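# Close the door until it latches

## Task

Push the door fully shut so that it latches. At the end, no object other than the robot and the door may be even partly within the yellow tape on the floor (lying on the tape itself is allowed), the coffee table must be standing upright, and the robot must not have toppled or be left leaning. The result only counts if it holds without the robot pressing on anything.

## Robot and tools

Robot: a Hello Robot Stretch 4 with one arm. It has an omni-wheel base, a lift that slides up and down a mast, a telescoping arm that reaches forward, a three-joint wrist (yaw, pitch, roll) and a two-finger gripper. It is roughly 1.6 m tall, and the rim of the base lies within 0.23 m of the base origin. A loose object may occasionally get a brief shove from the scene itself.

Frames: the base frame sits on the floor beneath the base centre, with x ahead, y to the left and z up. hand_pose, a point between the open fingertips, is reported in this frame; its printed value may be slightly off. With all wrist joints at 0 the hand axes line up with the base axes. The odometry frame is the base frame as it was when the scene began.

execute_actions: the argument actions is a list holding one action, or none (empty just returns state and images). An action may contain base, joints, or both, plus optional pace and contact_limits; alternatively it holds only end_of_arm. All motions in it start at once and may finish at different times.
- base: exactly one relative move, measured from where the base last reported itself. translate_m drives straight, metres, -2 to 2, positive forward. strafe_m slides sideways, metres, -2 to 2, positive left. rotate_rad turns in place, radians, -3.2 to 3.2, positive counter-clockwise seen from above.
- joints: absolute targets keyed by name, not offsets. lift_m 0 to 1.2 m; arm_m 0 to 0.55 m extension; wrist_yaw_rad -1.134 to 4.276 (0 faces forward, positive turns left, 3.14 is folded back, over 3.4 the arm may block it); wrist_pitch_rad -1.117 to 4.259 (0 level, 1.57 pointing down); wrist_roll_rad -1.117 to 4.259 (0 keeps the fingers level; positive is clockwise seen from behind the gripper); gripper_m -0.038 to 0.141 m fingertip gap (negative squeezes the tips together). Done tolerances are ±0.004 for lift, arm and gripper, ±0.02 for yaw and roll, ±0.05 for pitch. A joint target past its range is clipped and reported; any other bad value or unknown key rejects the whole call.
- pace: "slow", "default", "fast" or "max". Base top speed 0.1/0.3/0.4/0.6 m/s and turn 1/2/3/4 rad/s respectively; with the lift above 0.2 these are capped lower, reaching 0.3 m/s and 1 rad/s at lift 1.2.
- contact_limits: only key arm_m, 0 (gentlest) to 0.75 (firmest), default 0.5; the arm halts when it pushes harder than this.
- end_of_arm: "enable_torque" re-powers wrist or gripper motors that shut off; they then hold in place.
- cameras: names from head_camera, head_left_camera, head_right_camera, wrist_camera, or "all"; omitted or null gives all, [] gives none. The pictures line lists the images in order.
A joint or base omitted from an action may keep pushing toward an earlier target without its status showing it. If a result reports a stop, later calls in the same reply are skipped.

wait: seconds from 0 to 10; commands nothing and returns state and images.
zoom_image: camera plus region [x0, y0, x1, y1] in pixels from the top-left of that camera's latest full image, at most 504 by 504.
finished_scene: scene is the number of the scene being closed; irreversible, and the result says whether the task succeeded.

Cameras: head_camera at the mast top looks forward and down (turn the base to aim it). head_left_camera and head_right_camera are fisheyes beside it looking more steeply down, showing the base and arm. wrist_camera looks along the fingers, tips near the bottom of its image.

Readings: lidar_m lists 12 distances in metres from the base origin, one per 30 degree sector, first straight ahead then counter-clockwise (4th left, 7th behind, 10th right); "-" means nothing seen or closer than 0.25 m. It covers about 0.15 m up to robot height, so table tops register; it may miss glass, thin legs and much behind the robot. wrist_depth_mm is a 7 by 7 grid of median depths (100 to 2000 mm) from the wrist camera, top-left first; the robot body appears in it. base_odometry comes from wheel turns, so slipping looks like travel; heading runs -3.142 to 3.142, positive left. If turned_by_wheels and turned_by_imu differ by over about 0.1 rad, the base probably hit something or slipped. base_tilt gives forward and right lean in degrees, with a fixed bias up to about 1.5. motor_effort shows percent of maximum, positive toward higher joint values, bracketed value being the peak during the last action (noisy); for wheel_0, wheel_1, wheel_2 positive turns the base right.

Statuses: "done" (for the base, wheels turned the commanded amount even if slipping); "off_target" (resting short, maybe still pushing); "contact_stop_at_<key>" (blocked; that part goes slack, a slack lift may sag and slack wheels may roll); "limit_stop_at_<name>", including limit_stop_at_tilt (leaning over 6 degrees; lift, arm and wheels go slack and refuse commands until the lean eases) and limit_stop_at_own_body (about to hit itself; moving away still works); "torque_fault" (a wrist or gripper motor overloaded and went limp until enable_torque). on_its_own reports uncommanded things; its "held at" is the held target, not the position. Slack parts hold again once commanded.

Tips and hazards: at scene start, unfold the wrist by sending lift_m 0.4 with wrist_yaw_rad 0 together. Gripper status and reading do not prove a grasp; a firm squeeze shows in gripper effort. Tilting the gripper up while rolled can trigger own-body stops. Avoid turning or driving with over 1 kg held and arm_m above 0.2, and steady hard pushes with the gripper high or a high contact limit, as the robot can tip. Avoid pressing the gripper into things with base or arm moves (torque faults), slamming the door, hard hits, drops, knocking the coffee table over, or shoving items into the taped area. The robot keeps its last command while the reader is deciding.

Each tool is called by a JSON object that holds its "op" and its "data", one argument or row to a line.

## Session

{"op": "execute_actions", "data": {
  "actions": []
}}

Scene clock: 0.00 s.
base_odometry: x=+0.000 y=+0.000 heading=+0.000 (m, m, rad; odometry frame)
turned_by_wheels: +0.000 (rad since the last result)
turned_by_imu: +0.000 (rad since the last result)
base_tilt: forward=-0.2 right=+0.8 (deg)
lidar_m: 0.78 1.14 1.27 2.35 1.00 0.94 1.04 0.79 0.77 0.83 0.74 0.71
base_status: not commanded
joint_positions: lift_m=+0.140 arm_m=-0.001 wrist_yaw_rad=+3.102 wrist_pitch_rad=-0.011 wrist_roll_rad=+0.001 gripper_m=+0.057
joint_status: not commanded
motor_effort: lift_m=+19 arm_m=-1 wrist_yaw_rad=-2 wrist_pitch_rad=-7 wrist_roll_rad=-1 gripper_m=-3 wheel_0=+0 wheel_1=-1 wheel_2=+0 (%)
hand_pose: x=-0.1149 y=+0.0988 z=+0.3220 quat_wxyz=(+0.020, +0.006, +0.000, +1.000) (m; base frame)
wrist_depth_mm: - 139 1308 1308 1281 1255 1255 / - 138 1308 1618 1756 1618 1499 / - 129 200 1661 1983 1708 1537 / 108 138 253 1618 1808 1661 1537 / 137 960 1281 1576 1808 1756 1537 / 842 991 213 1308 196 1255 1182 / 820 878 878 149 842 788 831
pictures: head_camera, head_left_camera, head_right_camera, wrist_camera
Images, in order (width x height): head_camera 420x560, head_left_camera 420x672, head_right_camera 420x672, wrist_camera 616x392.

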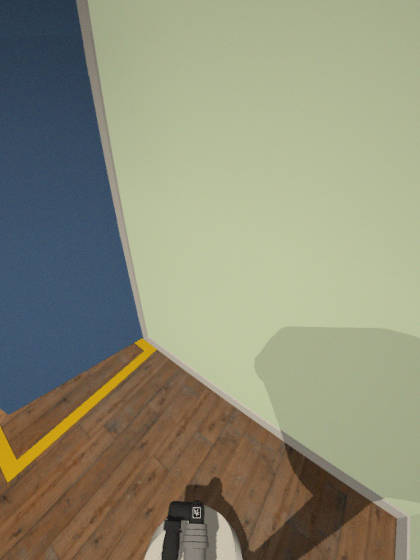

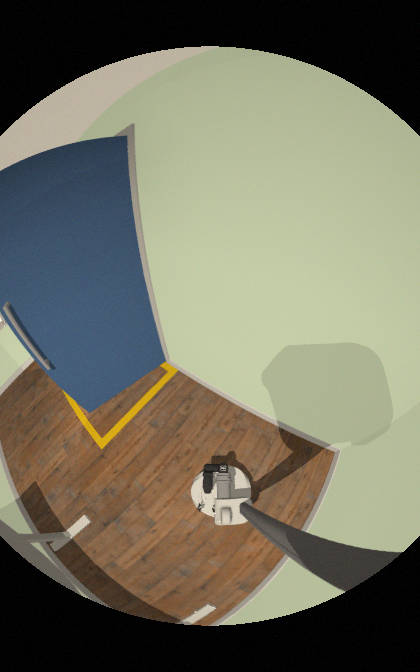

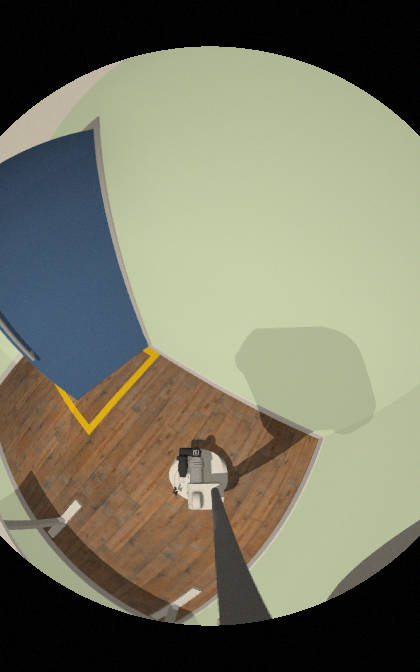

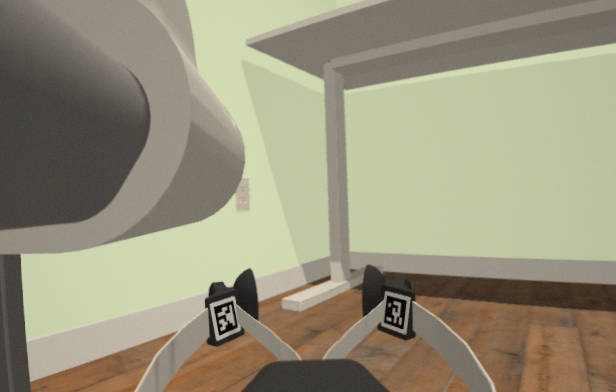

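{"op": "execute_actions", "data": {
  "actions": [
    {"base":{"rotate_rad":1.0}}
  ]
}}

Scene clock: 6.60 s.
base_odometry: x=+0.000 y=+0.000 heading=+0.999 (m, m, rad; odometry frame)
turned_by_wheels: +0.999 (rad since the last result)
turned_by_imu: +1.022 (rad since the last result)
base_tilt: forward=-0.2 right=+0.7 (deg)
lidar_m: 1.26 2.42 0.99 0.96 1.02 0.83 0.80 0.80 0.75 0.71 0.76 1.09
base_status: done
joint_positions: lift_m=+0.140 arm_m=-0.001 wrist_yaw_rad=+3.102 wrist_pitch_rad=-0.011 wrist_roll_rad=+0.001 gripper_m=+0.057
joint_status: not commanded
motor_effort: lift_m=+19(19) arm_m=-1(1) wrist_yaw_rad=-1(1) wrist_pitch_rad=-7(7) wrist_roll_rad=-1(1) gripper_m=-4(2) wheel_0=-2(7) wheel_1=-2(7) wheel_2=-3(10) (%)
hand_pose: x=-0.1149 y=+0.0988 z=+0.3220 quat_wxyz=(+0.020, +0.006, +0.000, +1.000) (m; base frame)
wrist_depth_mm: - 138 917 904 917 917 917 / - 138 931 904 917 917 904 / - 129 200 931 931 904 931 / 108 138 252 917 891 917 904 / 138 904 931 917 917 946 931 / 931 917 211 917 197 917 891 / 878 891 878 149 842 788 831
pictures: head_camera, head_left_camera, head_right_camera, wrist_camera
Images, in order (width x height): head_camera 420x560, head_left_camera 420x672, head_right_camera 420x672, wrist_camera 616x392.

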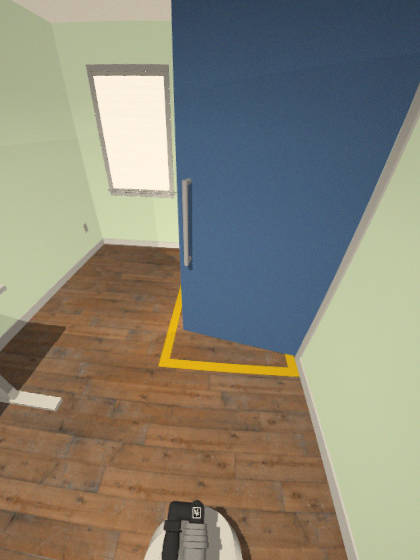

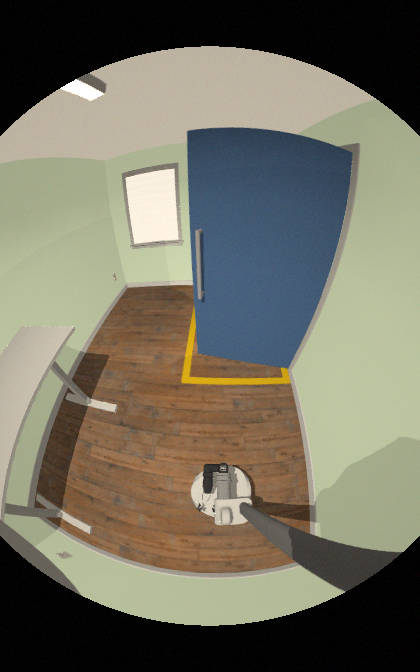

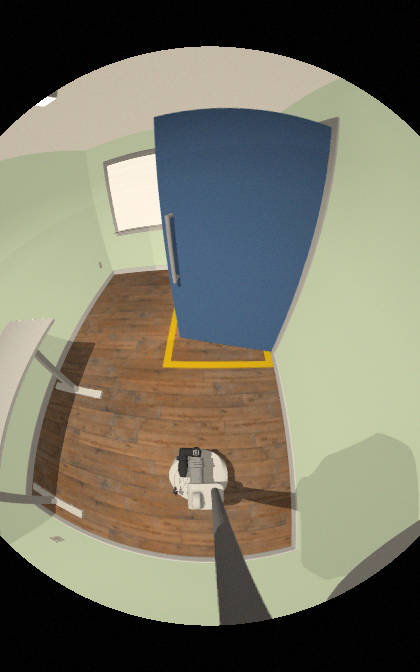

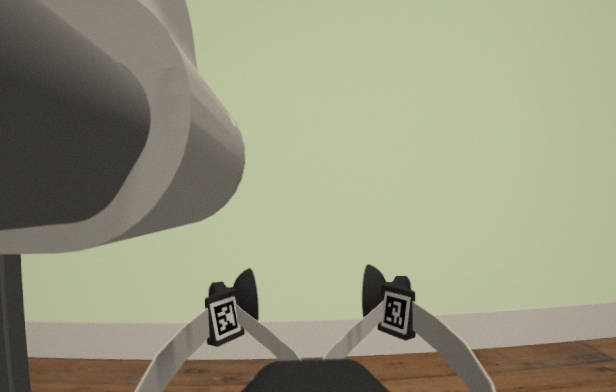

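{"op": "execute_actions", "data": {
  "actions": [
    {"base":{"strafe_m":0.4}}
  ],
  "cameras": ["head_camera"]
}}

{"op": "execute_actions", "data": {
  "actions": [
    {"base":{"translate_m":1.0}}
  ],
  "cameras": ["head_camera","head_right_camera"]
}}

Scene clock: 18.40 s.
base_odometry: x=-0.336 y=+0.216 heading=+1.000 (m, m, rad; odometry frame)
turned_by_wheels: +0.000 (rad since the last result)
turned_by_imu: +0.002 (rad since the last result)
base_tilt: forward=-0.1 right=+0.7 (deg)
lidar_m: 1.29 0.76 0.58 0.55 0.59 0.78 0.77 0.82 1.16 1.10 1.17 1.37
base_status: done
joint_positions: lift_m=+0.140 arm_m=-0.001 wrist_yaw_rad=+3.102 wrist_pitch_rad=-0.011 wrist_roll_rad=+0.001 gripper_m=+0.057
joint_status: not commanded
motor_effort: lift_m=+19(19) arm_m=+0(1) wrist_yaw_rad=-1(1) wrist_pitch_rad=-7(7) wrist_roll_rad=-1(1) gripper_m=-2(5) wheel_0=+0(8) wheel_1=+0(10) wheel_2=+0(1) (%)
hand_pose: x=-0.1149 y=+0.0988 z=+0.3220 quat_wxyz=(+0.020, +0.006, +0.000, +1.000) (m; base frame)
wrist_depth_mm: - 138 917 891 904 891 917 / - 138 878 891 904 891 891 / - 129 199 891 904 904 904 / 108 138 251 891 904 891 891 / 137 917 891 904 891 891 891 / 891 904 213 904 196 904 878 / 878 891 866 150 854 788 820
pictures: head_camera
Images, in order (width x height): head_camera 420x560.

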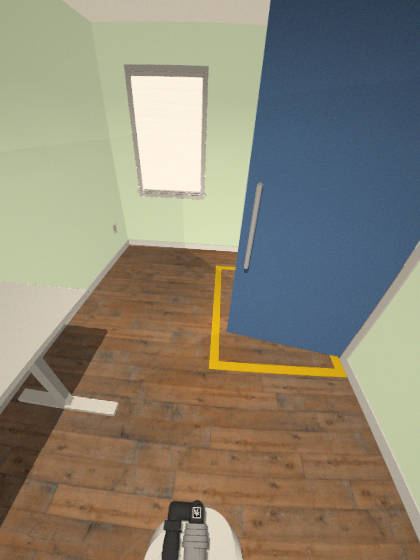

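Scene clock: 23.20 s.
base_odometry: x=+0.204 y=+1.058 heading=+1.000 (m, m, rad; odometry frame)
turned_by_wheels: +0.000 (rad since the last result)
turned_by_imu: -0.002 (rad since the last result)
base_tilt: forward=+0.0 right=+0.8 (deg)
lidar_m: 1.92 1.83 1.38 0.80 0.57 0.78 1.78 1.57 1.19 0.85 0.46 0.35
base_status: done
joint_positions: lift_m=+0.140 arm_m=-0.001 wrist_yaw_rad=+3.102 wrist_pitch_rad=-0.011 wrist_roll_rad=+0.001 gripper_m=+0.057
joint_status: not commanded
motor_effort: lift_m=+19(19) arm_m=-1(1) wrist_yaw_rad=-1(1) wrist_pitch_rad=-7(7) wrist_roll_rad=-1(1) gripper_m=-2(1) wheel_0=+1(6) wheel_1=-1(7) wheel_2=+0(9) (%)
hand_pose: x=-0.1149 y=+0.0988 z=+0.3220 quat_wxyz=(+0.020, +0.006, +0.000, +1.000) (m; base frame)
wrist_depth_mm: - 139 1921 1921 1983 1281 1255 / - 138 1983 1863 1921 1756 1756 / - 129 200 1921 1983 1921 1863 / 108 138 252 1921 1921 1921 1921 / 138 1921 1921 1921 1921 1863 1756 / 1366 1366 211 1336 196 1255 1205 / 891 878 878 149 854 788 831
pictures: head_camera, head_right_camera
Images, in order (width x height): head_camera 420x560, head_right_camera 420x672.

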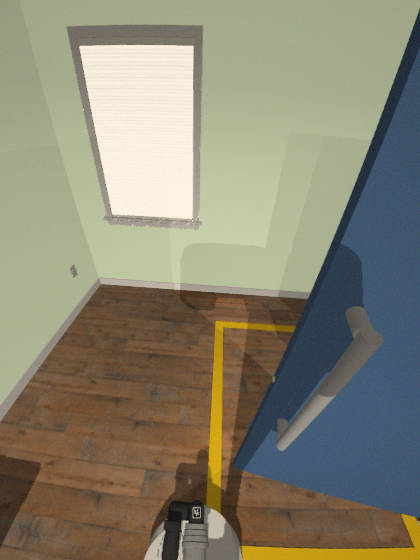

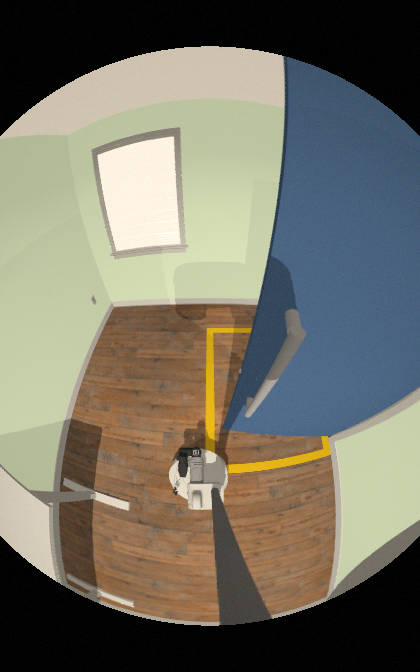

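Close to the edge; shift left and continue.

{"op": "execute_actions", "data": {
  "actions": [
    {"base":{"strafe_m":0.25}}
  ],
  "cameras": []
}}

{"op": "execute_actions", "data": {
  "actions": [
    {"base":{"translate_m":0.9}}
  ],
  "cameras": []
}}

{"op": "execute_actions", "data": {
  "actions": [
    {"base":{"rotate_rad":-1.7}}
  ]
}}

Scene clock: 30.67 s.
base_odometry: x=-0.006 y=+1.193 heading=+0.999 (m, m, rad; odometry frame)
turned_by_wheels: +0.000 (rad since the last result)
turned_by_imu: +0.002 (rad since the last result)
base_tilt: forward=-0.1 right=+0.7 (deg)
lidar_m: 1.92 1.50 1.09 0.71 0.33 0.42 1.76 1.85 1.46 1.01 0.55 1.62
base_status: done
joint_positions: lift_m=+0.140 arm_m=-0.001 wrist_yaw_rad=+3.102 wrist_pitch_rad=-0.011 wrist_roll_rad=+0.001 gripper_m=+0.057
joint_status: not commanded
motor_effort: lift_m=+19(19) arm_m=-1(1) wrist_yaw_rad=-1(1) wrist_pitch_rad=-7(7) wrist_roll_rad=-1(1) gripper_m=-3(3) wheel_0=+0(7) wheel_1=-1(8) wheel_2=+0(1) (%)
hand_pose: x=-0.1149 y=+0.0988 z=+0.3220 quat_wxyz=(+0.020, +0.006, +0.000, +1.000) (m; base frame)
wrist_depth_mm: - 138 1983 1921 1281 1281 1281 / - 138 1921 1921 1921 1756 1499 / - 129 199 1863 1921 1921 1464 / 108 138 251 1983 1863 1921 1464 / 137 1921 1921 1921 1921 1863 1499 / 1366 1366 212 1366 196 1255 1182 / 891 891 866 149 854 798 842
pictures: none
No camera images: the call's "cameras" was empty. Leave "cameras" out to get every camera's image.

Scene clock: 35.13 s.
base_odometry: x=+0.480 y=+1.950 heading=+0.999 (m, m, rad; odometry frame)
turned_by_wheels: +0.000 (rad since the last result)
turned_by_imu: -0.002 (rad since the last result)
base_tilt: forward=-0.1 right=+0.8 (deg)
lidar_m: 1.02 1.08 1.08 1.04 1.11 1.16 1.20 0.66 0.68 1.12 1.16 1.10
base_status: done
joint_positions: lift_m=+0.140 arm_m=-0.001 wrist_yaw_rad=+3.102 wrist_pitch_rad=-0.011 wrist_roll_rad=+0.001 gripper_m=+0.057
joint_status: not commanded
motor_effort: lift_m=+19(19) arm_m=-1(0) wrist_yaw_rad=-2(1) wrist_pitch_rad=-7(7) wrist_roll_rad=-1(0) gripper_m=-3(3) wheel_0=+2(6) wheel_1=+0(5) wheel_2=+0(10) (%)
hand_pose: x=-0.1149 y=+0.0988 z=+0.3220 quat_wxyz=(+0.020, +0.006, +0.000, +1.000) (m; base frame)
wrist_depth_mm: - 139 - - 1397 1366 1281 / - 138 - - 1921 1661 1366 / - 129 200 - - 1808 1430 / 108 138 252 - - 1808 1397 / 137 - - - - 1708 1464 / 1366 1397 211 1366 196 1205 1160 / 904 878 878 149 854 778 842
pictures: none
No camera images: the call's "cameras" was empty. Leave "cameras" out to get every camera's image.

Scene clock: 37.27 s.
base_odometry: x=+0.480 y=+1.950 heading=-0.700 (m, m, rad; odometry frame)
turned_by_wheels: -1.700 (rad since the last result)
turned_by_imu: -1.735 (rad since the last result)
base_tilt: forward=-0.1 right=+0.8 (deg)
lidar_m: 1.30 1.14 1.14 1.03 1.05 1.14 1.03 1.07 1.17 1.15 2.29 0.66
base_status: done
joint_positions: lift_m=+0.140 arm_m=-0.001 wrist_yaw_rad=+3.102 wrist_pitch_rad=-0.011 wrist_roll_rad=+0.001 gripper_m=+0.057
joint_status: not commanded
motor_effort: lift_m=+19(19) arm_m=-1(1) wrist_yaw_rad=-1(1) wrist_pitch_rad=-7(7) wrist_roll_rad=-1(1) gripper_m=-2(1) wheel_0=+2(6) wheel_1=+1(7) wheel_2=+1(10) (%)
hand_pose: x=-0.1148 y=+0.0988 z=+0.3220 quat_wxyz=(+0.020, +0.006, +0.000, +1.000) (m; base frame)
wrist_depth_mm: - 138 1138 1229 1255 1308 1182 / - 138 1160 1205 1229 1281 1229 / - 129 200 1182 1255 1281 1255 / 108 138 253 1229 1229 1255 1229 / 138 1098 1160 1205 1255 1255 1255 / 1078 1118 212 1182 198 1205 1118 / 904 891 854 150 854 788 842
pictures: head_camera, head_left_camera, head_right_camera, wrist_camera
Images, in order (width x height): head_camera 420x560, head_left_camera 420x672, head_right_camera 420x672, wrist_camera 616x392.

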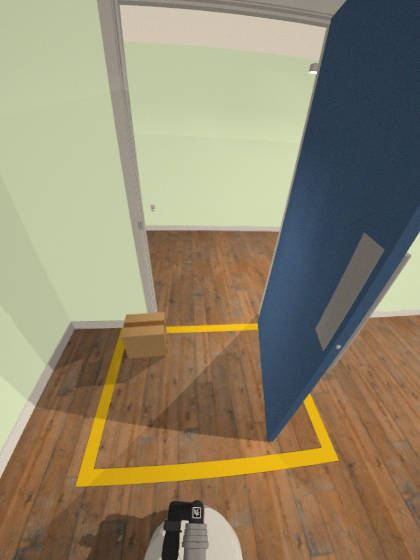

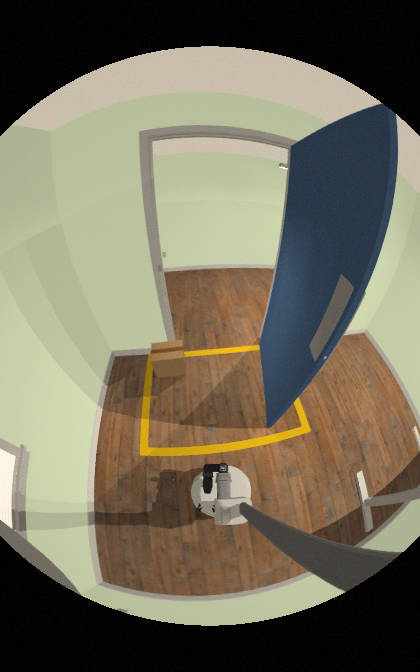

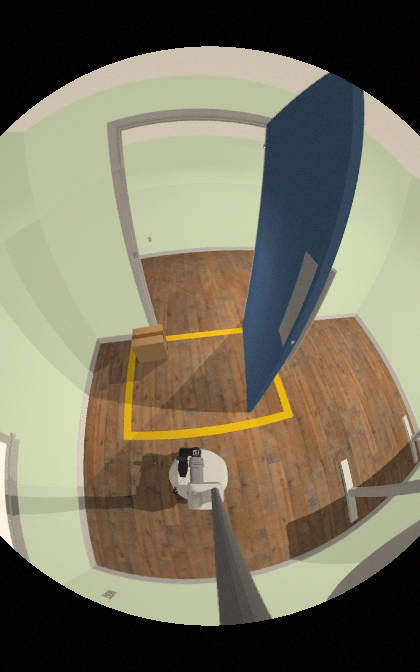

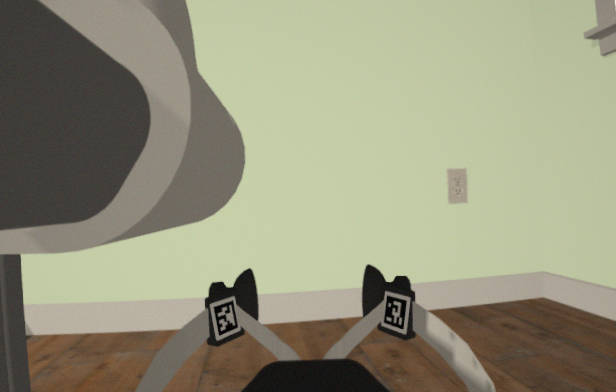

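{"op": "execute_actions", "data": {
  "actions": [
    {"base":{"rotate_rad":0.09},"joints":{"lift_m":0.4,"wrist_yaw_rad":0,"gripper_m":0.0}}
  ]
}}

Scene clock: 62.70 s.
base_odometry: x=+0.480 y=+1.950 heading=-0.610 (m, m, rad; odometry frame)
turned_by_wheels: +0.090 (rad since the last result)
turned_by_imu: +0.093 (rad since the last result)
base_tilt: forward=-0.2 right=+0.7 (deg)
lidar_m: 1.12 1.16 1.09 1.01 1.08 1.09 1.04 1.08 1.16 1.13 0.68 0.65
base_status: done
joint_positions: lift_m=+0.400 arm_m=-0.001 wrist_yaw_rad=+0.001 wrist_pitch_rad=-0.011 wrist_roll_rad=+0.001 gripper_m=+0.000
joint_status: all done
motor_effort: lift_m=+22(19) arm_m=-1(1) wrist_yaw_rad=-3(6) wrist_pitch_rad=-7(7) wrist_roll_rad=-1(1) gripper_m=-3(3) wheel_0=-1(6) wheel_1=+0(4) wheel_2=+1(5) (%)
hand_pose: x=+0.4585 y=-0.0873 z=+0.5812 quat_wxyz=(+1.000, +0.001, -0.006, +0.000) (m; base frame)
wrist_depth_mm: 1229 1229 - - - 1098 668 / 1205 1229 - - - 1182 691 / 1229 1255 - - - 1182 668 / 1229 1229 - - - 1229 676 / 1229 1205 - - - 1281 676 / 1229 1255 - 202 1921 1205 715 / 1205 891 173 1576 1281 1060 715
pictures: head_camera, head_left_camera, head_right_camera, wrist_camera
Images, in order (width x height): head_camera 420x560, head_left_camera 420x672, head_right_camera 420x672, wrist_camera 616x392.

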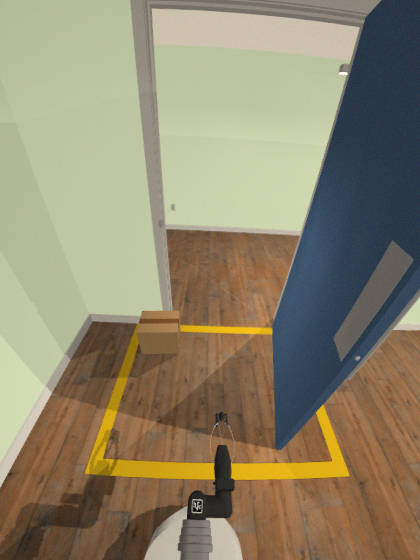

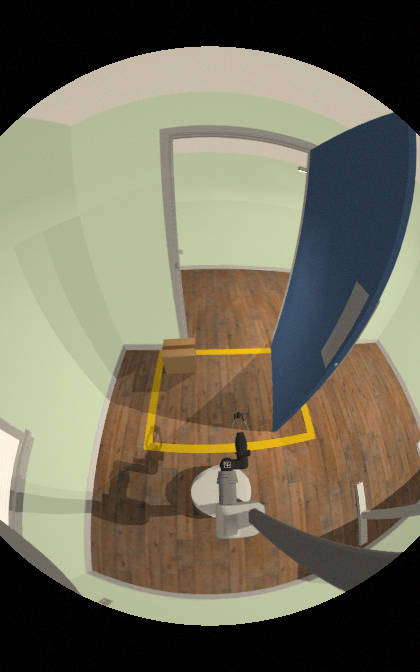

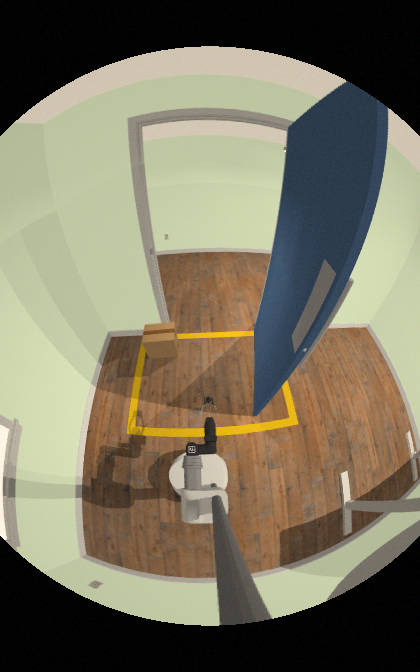

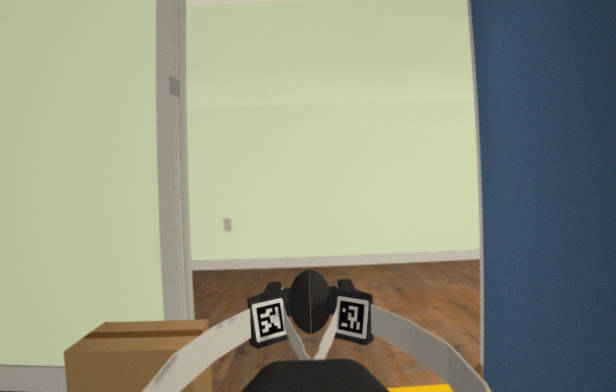

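{"op": "execute_actions", "data": {
  "actions": [
    {"base":{"translate_m":0.3},"joints":{"lift_m":0.05,"wrist_pitch_rad":0.3,"arm_m":0.3}}
  ],
  "cameras": ["head_camera","wrist_camera"]
}}

Scene clock: 85.37 s.
base_odometry: x=+0.726 y=+1.778 heading=-0.610 (m, m, rad; odometry frame)
turned_by_wheels: +0.000 (rad since the last result)
turned_by_imu: +0.000 (rad since the last result)
base_tilt: forward=-0.2 right=+0.8 (deg)
lidar_m: 0.87 0.86 1.10 1.06 1.07 1.40 1.34 1.36 1.23 2.19 0.47 0.72
base_status: done
joint_positions: lift_m=+0.050 arm_m=+0.299 wrist_yaw_rad=+0.000 wrist_pitch_rad=+0.302 wrist_roll_rad=+0.001 gripper_m=+0.000
joint_status: all done
motor_effort: lift_m=+16(21) arm_m=+4(5) wrist_yaw_rad=-2(3) wrist_pitch_rad=-6(7) wrist_roll_rad=-1(1) gripper_m=-3(6) wheel_0=+2(5) wheel_1=+0(4) wheel_2=+1(12) (%)
hand_pose: x=+0.7456 y=-0.0874 z=+0.1426 quat_wxyz=(+0.989, +0.001, +0.150, +0.000) (m; base frame)
wrist_depth_mm: 597 - - - - - - / 488 - - - - - - / 462 1708 1576 1537 1464 1397 1397 / 449 866 866 854 831 809 788 / 442 597 591 591 580 564 554 / 413 452 449 202 418 430 418 / 368 368 173 373 340 347 353
pictures: head_camera, wrist_camera
Images, in order (width x height): head_camera 420x560, wrist_camera 616x392.

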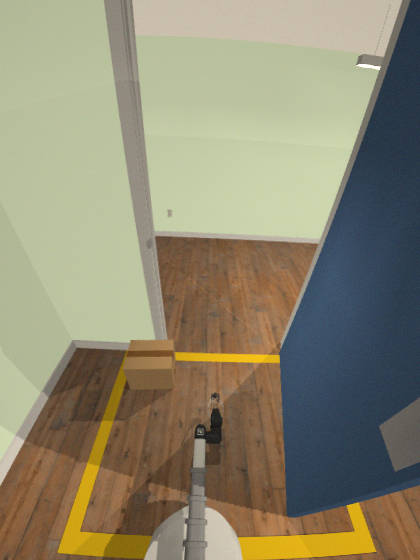

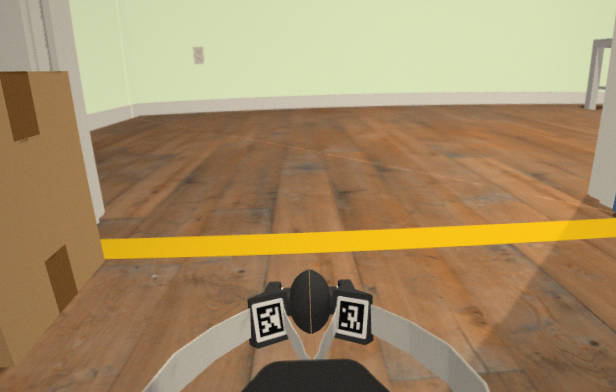

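{"op": "execute_actions", "data": {
  "actions": [
    {"joints":{"arm_m":0.43}}
  ],
  "cameras": []
}}

{"op": "execute_actions", "data": {
  "actions": [
    {"base":{"strafe_m":0.45},"pace":"slow"}
  ],
  "cameras": ["head_camera","wrist_camera"]
}}

Scene clock: 95.27 s.
base_odometry: x=+0.726 y=+1.778 heading=-0.610 (m, m, rad; odometry frame)
turned_by_wheels: +0.000 (rad since the last result)
turned_by_imu: +0.001 (rad since the last result)
base_tilt: forward=-0.2 right=+0.6 (deg)
lidar_m: 0.85 0.85 1.13 1.05 1.08 1.42 1.33 1.38 1.23 2.18 0.48 0.74
base_status: not commanded
joint_positions: lift_m=+0.050 arm_m=+0.429 wrist_yaw_rad=+0.000 wrist_pitch_rad=+0.302 wrist_roll_rad=+0.001 gripper_m=+0.000
joint_status: all done
motor_effort: lift_m=+16(16) arm_m=+5(4) wrist_yaw_rad=-1(1) wrist_pitch_rad=-6(6) wrist_roll_rad=+0(1) gripper_m=-4(4) wheel_0=+2(2) wheel_1=+0(0) wheel_2=+1(1) (%)
hand_pose: x=+0.8755 y=-0.0874 z=+0.1426 quat_wxyz=(+0.989, +0.001, +0.150, +0.000) (m; base frame)
wrist_depth_mm: 1863 - - - - - - / 1808 - - - - - - / 1308 1708 1618 1537 1464 1397 1397 / 627 891 866 842 831 798 788 / 564 591 591 585 569 559 554 / 430 452 449 202 418 430 418 / 366 370 173 370 336 347 351
pictures: none
No camera images: the call's "cameras" was empty. Leave "cameras" out to get every camera's image.

Scene clock: 100.90 s.
torque_fault: wrist_yaw_rad switched itself off since the last result.
base_odometry: x=+0.984 y=+2.147 heading=-0.610 (m, m, rad; odometry frame)
turned_by_wheels: +0.000 (rad since the last result)
turned_by_imu: -0.003 (rad since the last result)
base_tilt: forward=-0.1 right=+0.8 (deg)
lidar_m: 0.79 0.91 0.64 0.61 0.60 0.83 1.35 1.40 1.67 0.91 0.95 1.49
base_status: done
joint_positions: lift_m=+0.050 arm_m=+0.429 wrist_yaw_rad=-0.455 wrist_pitch_rad=+0.302 wrist_roll_rad=+0.001 gripper_m=+0.000
joint_status: not commanded
on_its_own: wrist_yaw_rad is off since a torque_fault, until you send "end_of_arm": "enable_torque" (your +0.000 is given up)
motor_effort: lift_m=+16(16) arm_m=+2(4) wrist_yaw_rad=-1(100) wrist_pitch_rad=-7(15) wrist_roll_rad=+0(0) gripper_m=-5(10) wheel_0=-1(32) wheel_1=+1(9) wheel_2=-2(24) (%)
hand_pose: x=+0.8094 y=-0.1995 z=+0.1425 quat_wxyz=(+0.963, +0.034, +0.147, -0.223) (m; base frame)
wrist_depth_mm: 399 421 - - - - 931 / 155 167 184 - - - 946 / 161 175 191 1118 1464 1430 991 / 167 181 200 732 820 809 788 / 173 187 208 521 569 564 554 / 180 195 211 202 418 430 421 / 186 200 172 241 340 349 353
pictures: head_camera, wrist_camera
Images, in order (width x height): head_camera 420x560, wrist_camera 616x392.

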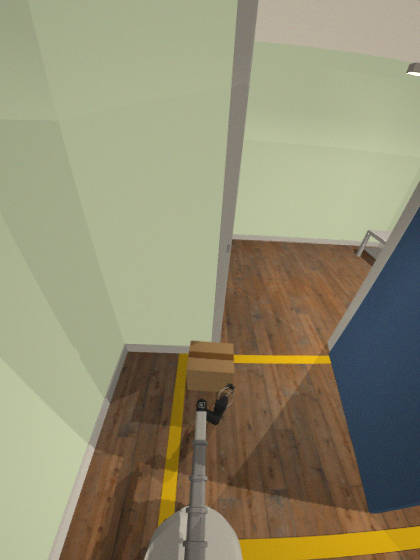

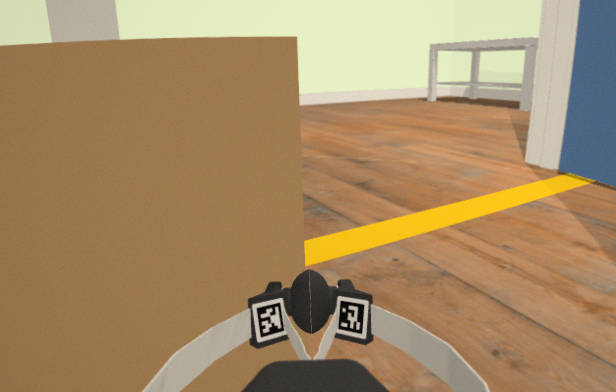

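{"op": "execute_actions", "data": {
  "actions": [
    {"end_of_arm":"enable_torque"}
  ],
  "cameras": []
}}

{"op": "execute_actions", "data": {
  "actions": [
    {"base":{"strafe_m":-0.1},"joints":{"arm_m":0.0}}
  ],
  "cameras": []
}}

{"op": "execute_actions", "data": {
  "actions": [
    {"base":{"strafe_m":-0.5},"joints":{"wrist_yaw_rad":0,"wrist_pitch_rad":0.0,"lift_m":0.0}}
  ],
  "cameras": []
}}

{"op": "execute_actions", "data": {
  "actions": [
    {"base":{"rotate_rad":1.54}}
  ]
}}

Scene clock: 127.73 s.
base_odometry: x=+0.984 y=+2.147 heading=-0.610 (m, m, rad; odometry frame)
turned_by_wheels: +0.000 (rad since the last result)
turned_by_imu: +0.001 (rad since the last result)
base_tilt: forward=+0.0 right=+0.8 (deg)
lidar_m: 0.81 0.88 0.66 0.61 0.61 0.80 1.34 1.41 1.64 0.91 0.95 1.52
base_status: not commanded
joint_positions: lift_m=+0.050 arm_m=+0.429 wrist_yaw_rad=-0.455 wrist_pitch_rad=+0.302 wrist_roll_rad=+0.001 gripper_m=+0.000
joint_status: not commanded
end_of_arm: enable_torque: each motor that was off is on again
on_its_own: wrist_yaw_rad is held at -0.455, not at your +0.000, since a torque_fault
motor_effort: lift_m=+16(16) arm_m=+3(3) wrist_yaw_rad=-1(1) wrist_pitch_rad=-8(7) wrist_roll_rad=-1(1) gripper_m=-5(5) wheel_0=-1(1) wheel_1=+0(0) wheel_2=-1(1) (%)
hand_pose: x=+0.8094 y=-0.1995 z=+0.1425 quat_wxyz=(+0.963, +0.034, +0.147, -0.223) (m; base frame)
wrist_depth_mm: 399 418 - - - - 946 / 155 168 184 - - - 946 / 161 175 192 1138 1464 1430 976 / 167 181 200 723 831 798 798 / 172 188 208 517 580 569 559 / 180 195 211 202 418 430 424 / 186 201 171 239 342 345 351
pictures: none
No camera images: the call's "cameras" was empty. Leave "cameras" out to get every camera's image.

Scene clock: 129.20 s.
base_odometry: x=+0.927 y=+2.065 heading=-0.610 (m, m, rad; odometry frame)
turned_by_wheels: +0.000 (rad since the last result)
turned_by_imu: +0.001 (rad since the last result)
base_tilt: forward=-0.1 right=+0.8 (deg)
lidar_m: 0.80 1.08 0.75 0.70 0.70 0.97 1.33 1.40 1.55 0.81 0.83 1.32
base_status: done
joint_positions: lift_m=+0.050 arm_m=+0.196 wrist_yaw_rad=-0.455 wrist_pitch_rad=+0.302 wrist_roll_rad=+0.001 gripper_m=+0.000
joint_status: arm_m limit_stop_at_own_body (moved -0.234 of -0.429)
on_its_own: wrist_yaw_rad is held at -0.455, not at your +0.000, since a torque_fault; lift_m is slack since a limit_stop_at_own_body; arm_m is slack since a limit_stop_at_own_body (your +0.000 is given up)
motor_effort: lift_m=+19(19) arm_m=+0(6) wrist_yaw_rad=+0(10) wrist_pitch_rad=-7(8) wrist_roll_rad=-1(1) gripper_m=-5(4) wheel_0=+1(7) wheel_1=+1(7) wheel_2=+0(0) (%)
hand_pose: x=+0.5758 y=-0.1996 z=+0.1425 quat_wxyz=(+0.963, +0.035, +0.147, -0.223) (m; base frame)
wrist_depth_mm: - - - - - 946 768 / 347 - - - - 991 768 / 353 1397 1618 1537 1464 1025 788 / 368 741 878 842 842 798 759 / 382 442 597 580 574 569 559 / 399 424 449 202 418 433 424 / 366 368 173 373 340 349 353
pictures: none
No camera images: the call's "cameras" was empty. Leave "cameras" out to get every camera's image.

not run: a stop came earlier in this reply.

not run: a stop came earlier in this reply.

{"op": "execute_actions", "data": {
  "actions": [
    {"base":{"strafe_m":-0.3},"joints":{"lift_m":0.4,"wrist_yaw_rad":3.1,"wrist_pitch_rad":0,"arm_m":0.2}}
  ],
  "cameras": []
}}

{"op": "execute_actions", "data": {
  "actions": [
    {"base":{"translate_m":0.6},"joints":{"arm_m":0.0}}
  ],
  "cameras": ["head_camera","head_left_camera"]
}}

Scene clock: 151.17 s.
base_odometry: x=+0.755 y=+1.819 heading=-0.610 (m, m, rad; odometry frame)
turned_by_wheels: +0.000 (rad since the last result)
turned_by_imu: +0.002 (rad since the last result)
base_tilt: forward=-0.1 right=+0.6 (deg)
lidar_m: 0.82 0.81 1.07 1.00 1.05 1.40 1.34 1.39 1.32 1.98 0.54 0.84
base_status: done
joint_positions: lift_m=+0.400 arm_m=+0.199 wrist_yaw_rad=+3.099 wrist_pitch_rad=+0.003 wrist_roll_rad=+0.001 gripper_m=+0.000
joint_status: all done
motor_effort: lift_m=+22(21) arm_m=+4(5) wrist_yaw_rad=+0(7) wrist_pitch_rad=-8(14) wrist_roll_rad=+0(0) gripper_m=-5(4) wheel_0=+0(9) wheel_1=+1(8) wheel_2=+1(1) (%)
hand_pose: x=+0.0856 y=+0.0995 z=+0.5772 quat_wxyz=(+0.021, -0.001, +0.001, +1.000) (m; base frame)
wrist_depth_mm: 108 404 1618 1756 1661 1661 1229 / - 114 402 1661 1708 1808 1281 / 109 121 286 1708 1708 1708 1308 / 109 174 338 1661 1708 1756 1308 / 1618 394 1661 1661 1661 1756 1281 / 1661 384 1618 202 1708 1708 1281 / 1464 370 173 1499 1308 1366 1255
pictures: none
No camera images: the call's "cameras" was empty. Leave "cameras" out to get every camera's image.

Scene clock: 154.67 s.
base_odometry: x=+1.247 y=+1.475 heading=-0.610 (m, m, rad; odometry frame)
turned_by_wheels: +0.000 (rad since the last result)
turned_by_imu: -0.001 (rad since the last result)
base_tilt: forward=-0.1 right=+0.8 (deg)
lidar_m: 2.76 0.31 0.31 1.02 1.08 1.40 1.92 1.72 0.56 0.55 0.61 2.91
base_status: done
joint_positions: lift_m=+0.400 arm_m=+0.001 wrist_yaw_rad=+3.100 wrist_pitch_rad=+0.002 wrist_roll_rad=+0.001 gripper_m=+0.000
joint_status: all done
motor_effort: lift_m=+21(21) arm_m=-5(4) wrist_yaw_rad=-2(1) wrist_pitch_rad=-7(8) wrist_roll_rad=-1(1) gripper_m=-2(5) wheel_0=+1(6) wheel_1=+1(6) wheel_2=+1(11) (%)
hand_pose: x=-0.1129 y=+0.0993 z=+0.5773 quat_wxyz=(+0.021, -0.001, +0.001, +1.000) (m; base frame)
wrist_depth_mm: - 138 - - - 1756 1281 / - 134 - - - 1808 1281 / - 131 200 - - 1808 1281 / 112 139 287 - - 1921 1308 / 1921 - - - - 1863 1308 / - - - 202 1863 1756 1336 / 1499 1464 174 1499 1281 1366 1229
pictures: head_camera, head_left_camera
Images, in order (width x height): head_camera 420x560, head_left_camera 420x672.

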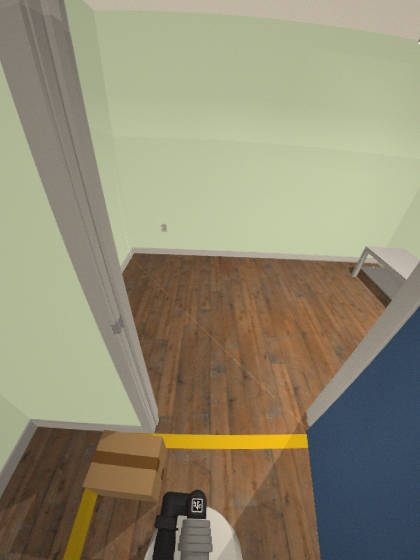

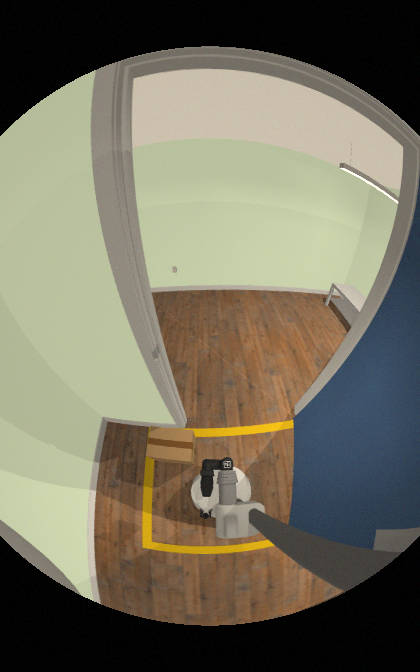

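{"op": "execute_actions", "data": {
  "actions": [
    {"base":{"strafe_m":-0.07}}
  ],
  "cameras": []
}}

{"op": "execute_actions", "data": {
  "actions": [
    {"base":{"translate_m":0.27},"pace":"slow"}
  ],
  "cameras": ["head_left_camera"]
}}

{"op": "execute_actions", "data": {
  "actions": [
    {"base":{"strafe_m":0.3},"pace":"slow"}
  ],
  "cameras": ["head_left_camera","head_camera"]
}}

Scene clock: 171.83 s.
base_odometry: x=+1.207 y=+1.418 heading=-0.610 (m, m, rad; odometry frame)
turned_by_wheels: +0.000 (rad since the last result)
turned_by_imu: +0.001 (rad since the last result)
base_tilt: forward=-0.1 right=+0.7 (deg)
lidar_m: 2.78 0.38 0.32 1.10 1.15 1.49 1.93 1.82 0.49 0.48 0.54 0.94
base_status: done
joint_positions: lift_m=+0.400 arm_m=+0.001 wrist_yaw_rad=+3.100 wrist_pitch_rad=+0.002 wrist_roll_rad=+0.001 gripper_m=+0.000
joint_status: not commanded
motor_effort: lift_m=+21(21) arm_m=-5(5) wrist_yaw_rad=-2(2) wrist_pitch_rad=-7(7) wrist_roll_rad=-1(1) gripper_m=-4(6) wheel_0=-2(8) wheel_1=+1(8) wheel_2=+1(1) (%)
hand_pose: x=-0.1129 y=+0.0993 z=+0.5773 quat_wxyz=(+0.021, -0.001, +0.001, +1.000) (m; base frame)
wrist_depth_mm: - 139 - - - 1863 1366 / - 135 - - - 1921 1397 / - 130 200 - - 1983 1397 / 112 139 286 - - 1983 1397 / 1983 - - - - - 1366 / 1983 - - 202 1921 1863 1430 / 1464 1464 174 1537 1308 1366 1336
pictures: none
No camera images: the call's "cameras" was empty. Leave "cameras" out to get every camera's image.

Scene clock: 175.83 s.
base_odometry: x=+1.428 y=+1.263 heading=-0.610 (m, m, rad; odometry frame)
turned_by_wheels: +0.000 (rad since the last result)
turned_by_imu: +0.000 (rad since the last result)
base_tilt: forward=-0.1 right=+0.6 (deg)
lidar_m: 2.52 0.51 0.28 0.25 1.15 1.50 2.19 0.68 0.54 0.52 0.60 2.63
base_status: done
joint_positions: lift_m=+0.400 arm_m=+0.001 wrist_yaw_rad=+3.100 wrist_pitch_rad=+0.002 wrist_roll_rad=+0.001 gripper_m=+0.000
joint_status: not commanded
motor_effort: lift_m=+21(22) arm_m=-5(5) wrist_yaw_rad=-1(2) wrist_pitch_rad=-8(8) wrist_roll_rad=-1(1) gripper_m=-5(3) wheel_0=+2(5) wheel_1=+1(4) wheel_2=-2(7) (%)
hand_pose: x=-0.1129 y=+0.0993 z=+0.5773 quat_wxyz=(+0.021, -0.001, +0.001, +1.000) (m; base frame)
wrist_depth_mm: - 138 - - - 1863 1336 / - 135 - - - 1921 1336 / - 131 200 - - 1983 1397 / 112 139 286 - - - 1430 / 750 - - - - 1983 1397 / 1808 - - 202 1863 1808 1430 / 1308 1499 174 1537 1255 1366 1308
pictures: head_left_camera
Images, in order (width x height): head_left_camera 420x672.

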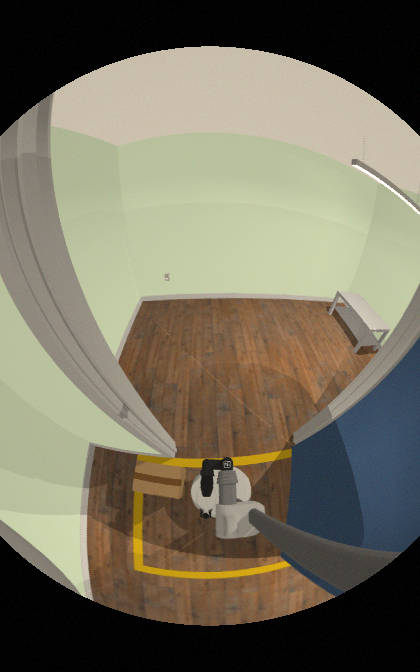

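Scene clock: 179.97 s.
base_odometry: x=+1.600 y=+1.509 heading=-0.610 (m, m, rad; odometry frame)
turned_by_wheels: +0.000 (rad since the last result)
turned_by_imu: +0.002 (rad since the last result)
base_tilt: forward=-0.2 right=+0.8 (deg)
lidar_m: 0.25 0.26 0.25 0.25 0.84 1.10 2.23 2.05 0.85 0.82 0.92 2.63
base_status: done
joint_positions: lift_m=+0.400 arm_m=+0.001 wrist_yaw_rad=+3.100 wrist_pitch_rad=+0.002 wrist_roll_rad=+0.001 gripper_m=+0.000
joint_status: not commanded
motor_effort: lift_m=+21(21) arm_m=-5(5) wrist_yaw_rad=-2(2) wrist_pitch_rad=-8(7) wrist_roll_rad=+0(1) gripper_m=-2(5) wheel_0=-9(13) wheel_1=+8(15) wheel_2=+0(1) (%)
hand_pose: x=-0.1129 y=+0.0993 z=+0.5773 quat_wxyz=(+0.021, -0.001, +0.001, +1.000) (m; base frame)
wrist_depth_mm: - 138 - - - 1366 976 / - 135 - - - 1366 976 / - 131 201 - - 1430 991 / 112 139 287 - - 1464 1025 / - - - - - 1397 1008 / - - - 202 1863 1430 1008 / 1464 1499 173 1499 1308 1229 1008
pictures: head_camera, head_left_camera
Images, in order (width x height): head_camera 420x560, head_left_camera 420x672.

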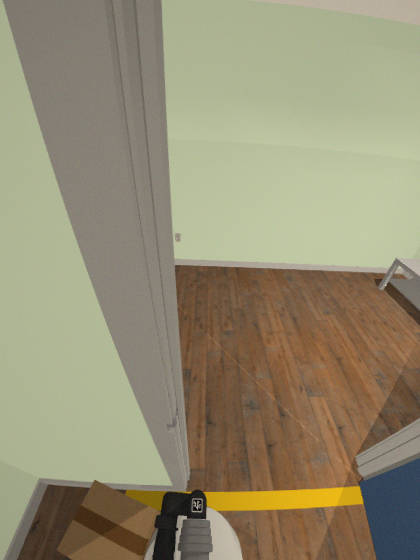

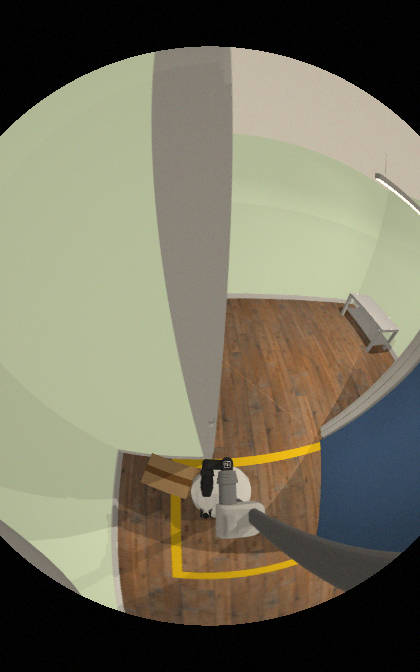

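{"op": "execute_actions", "data": {
  "actions": [
    {"base":{"translate_m":-0.1},"pace":"slow"}
  ],
  "cameras": []
}}

{"op": "execute_actions", "data": {
  "actions": [
    {"base":{"strafe_m":0.15},"pace":"slow"}
  ],
  "cameras": ["head_left_camera","head_camera"]
}}

Scene clock: 190.17 s.
base_odometry: x=+1.518 y=+1.566 heading=-0.610 (m, m, rad; odometry frame)
turned_by_wheels: +0.000 (rad since the last result)
turned_by_imu: +0.002 (rad since the last result)
base_tilt: forward=-0.1 right=+0.8 (deg)
lidar_m: 0.36 0.29 0.25 0.30 0.84 1.16 2.12 2.03 0.82 0.81 0.92 2.72
base_status: done
joint_positions: lift_m=+0.400 arm_m=+0.001 wrist_yaw_rad=+3.100 wrist_pitch_rad=+0.002 wrist_roll_rad=+0.001 gripper_m=+0.000
joint_status: not commanded
motor_effort: lift_m=+21(21) arm_m=-5(5) wrist_yaw_rad=-1(2) wrist_pitch_rad=-7(8) wrist_roll_rad=-1(1) gripper_m=-4(4) wheel_0=-1(8) wheel_1=-2(7) wheel_2=+2(8) (%)
hand_pose: x=-0.1129 y=+0.0993 z=+0.5773 quat_wxyz=(+0.021, -0.001, +0.001, +1.000) (m; base frame)
wrist_depth_mm: - 139 - - - 1336 976 / - 135 - - - 1366 976 / - 131 200 - - 1366 991 / 112 139 289 - - 1430 1008 / - - - - - 1397 1008 / - - - 201 1863 1397 991 / 1464 1499 173 1464 1308 1255 991
pictures: none
No camera images: the call's "cameras" was empty. Leave "cameras" out to get every camera's image.

Scene clock: 192.80 s.
base_odometry: x=+1.603 y=+1.689 heading=-0.609 (m, m, rad; odometry frame)
turned_by_wheels: +0.001 (rad since the last result)
turned_by_imu: +0.003 (rad since the last result)
base_tilt: forward=-0.2 right=+0.7 (deg)
lidar_m: 0.35 0.25 0.25 0.28 0.69 0.91 2.12 2.21 0.96 0.95 1.07 2.70
base_status: done
joint_positions: lift_m=+0.400 arm_m=+0.001 wrist_yaw_rad=+3.100 wrist_pitch_rad=+0.002 wrist_roll_rad=+0.001 gripper_m=+0.000
joint_status: not commanded
motor_effort: lift_m=+21(21) arm_m=-4(4) wrist_yaw_rad=-1(2) wrist_pitch_rad=-8(7) wrist_roll_rad=-1(1) gripper_m=-6(4) wheel_0=-4(12) wheel_1=+23(25) wheel_2=-6(11) (%)
hand_pose: x=-0.1129 y=+0.0993 z=+0.5773 quat_wxyz=(+0.021, -0.001, +0.001, +1.000) (m; base frame)
wrist_depth_mm: - 138 - - 1983 1098 788 / - 134 - - 1983 1118 788 / - 130 201 - 1983 1118 798 / 112 139 287 - - 1138 809 / - - - - - 1138 798 / - - - 202 1576 1182 809 / 1499 1499 173 1499 1255 1042 831
pictures: head_camera, head_left_camera
Images, in order (width x height): head_camera 420x560, head_left_camera 420x672.

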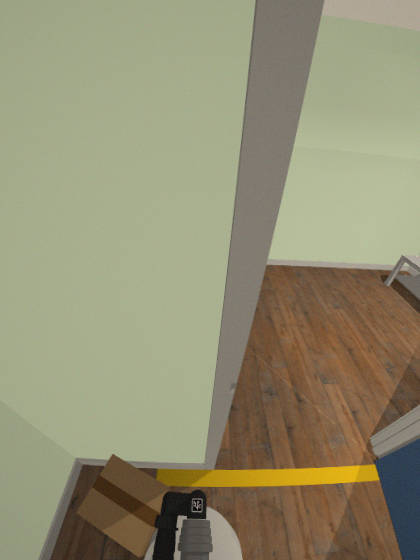

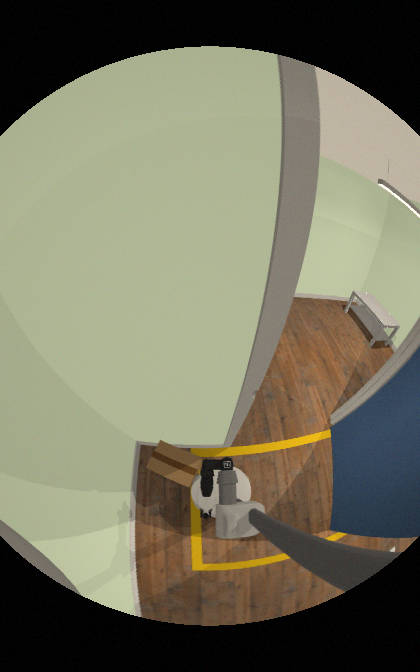

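{"op": "execute_actions", "data": {
  "actions": [
    {"base":{"translate_m":-0.14},"pace":"slow"}
  ],
  "cameras": []
}}

{"op": "execute_actions", "data": {
  "actions": [
    {"base":{"strafe_m":0.15},"pace":"slow"}
  ],
  "cameras": ["head_left_camera","head_camera"]
}}

Scene clock: 204.73 s.
base_odometry: x=+1.488 y=+1.769 heading=-0.609 (m, m, rad; odometry frame)
turned_by_wheels: +0.000 (rad since the last result)
turned_by_imu: +0.002 (rad since the last result)
base_tilt: forward=-0.2 right=+0.8 (deg)
lidar_m: 0.47 0.28 0.28 0.64 0.67 0.93 1.98 2.07 0.94 0.93 1.05 2.88
base_status: done
joint_positions: lift_m=+0.400 arm_m=+0.001 wrist_yaw_rad=+3.100 wrist_pitch_rad=+0.002 wrist_roll_rad=+0.001 gripper_m=+0.000
joint_status: not commanded
motor_effort: lift_m=+21(21) arm_m=-5(5) wrist_yaw_rad=-3(1) wrist_pitch_rad=-8(7) wrist_roll_rad=-1(1) gripper_m=-3(3) wheel_0=-2(8) wheel_1=-2(20) wheel_2=+2(5) (%)
hand_pose: x=-0.1129 y=+0.0993 z=+0.5773 quat_wxyz=(+0.021, -0.001, +0.001, +1.000) (m; base frame)
wrist_depth_mm: - 139 - - 1983 1078 798 / - 134 - - - 1078 778 / - 130 201 - - 1098 788 / 112 139 287 - - 1138 788 / - - - - - 1118 809 / - - - 202 1537 1138 809 / 1499 1537 174 1499 1281 1025 820
pictures: none
No camera images: the call's "cameras" was empty. Leave "cameras" out to get every camera's image.

Scene clock: 207.40 s.
base_odometry: x=+1.545 y=+1.888 heading=-0.635 (m, m, rad; odometry frame)
turned_by_wheels: -0.026 (rad since the last result)
turned_by_imu: -0.025 (rad since the last result)
base_tilt: forward=-0.1 right=+0.7 (deg)
lidar_m: 0.27 0.25 0.37 0.51 0.53 0.71 1.79 2.01 1.06 1.06 1.17 0.53
base_status: strafe_m contact_stop (by the wheels' count: +0.130 of +0.150)
joint_positions: lift_m=+0.400 arm_m=+0.001 wrist_yaw_rad=+3.100 wrist_pitch_rad=+0.002 wrist_roll_rad=+0.001 gripper_m=+0.000
joint_status: not commanded
on_its_own: the wheels are slack since a contact_stop
motor_effort: lift_m=+21(21) arm_m=-4(5) wrist_yaw_rad=-1(2) wrist_pitch_rad=-8(8) wrist_roll_rad=-1(1) gripper_m=-3(3) wheel_0=+0(20) wheel_1=+0(35) wheel_2=+0(37) (%)
hand_pose: x=-0.1129 y=+0.0993 z=+0.5773 quat_wxyz=(+0.021, -0.001, +0.001, +1.000) (m; base frame)
wrist_depth_mm: - 138 - - 1366 798 591 / - 134 - - 1366 820 603 / - 130 200 - 1397 842 609 / 112 139 286 - 1499 842 603 / 1983 - - - 1499 842 621 / - - - 202 1138 842 621 / 1499 1464 173 1537 1229 768 609
pictures: head_camera, head_left_camera
Images, in order (width x height): head_camera 420x560, head_left_camera 420x672.

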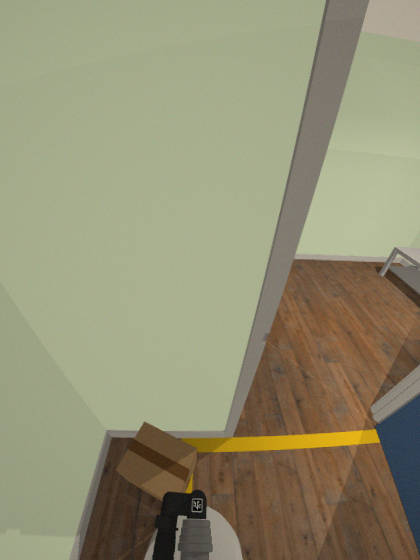

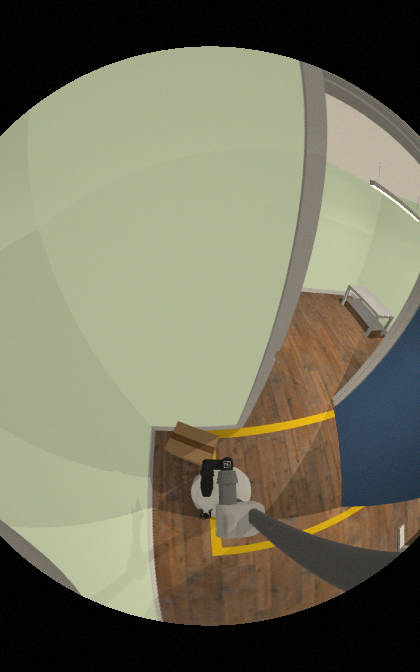

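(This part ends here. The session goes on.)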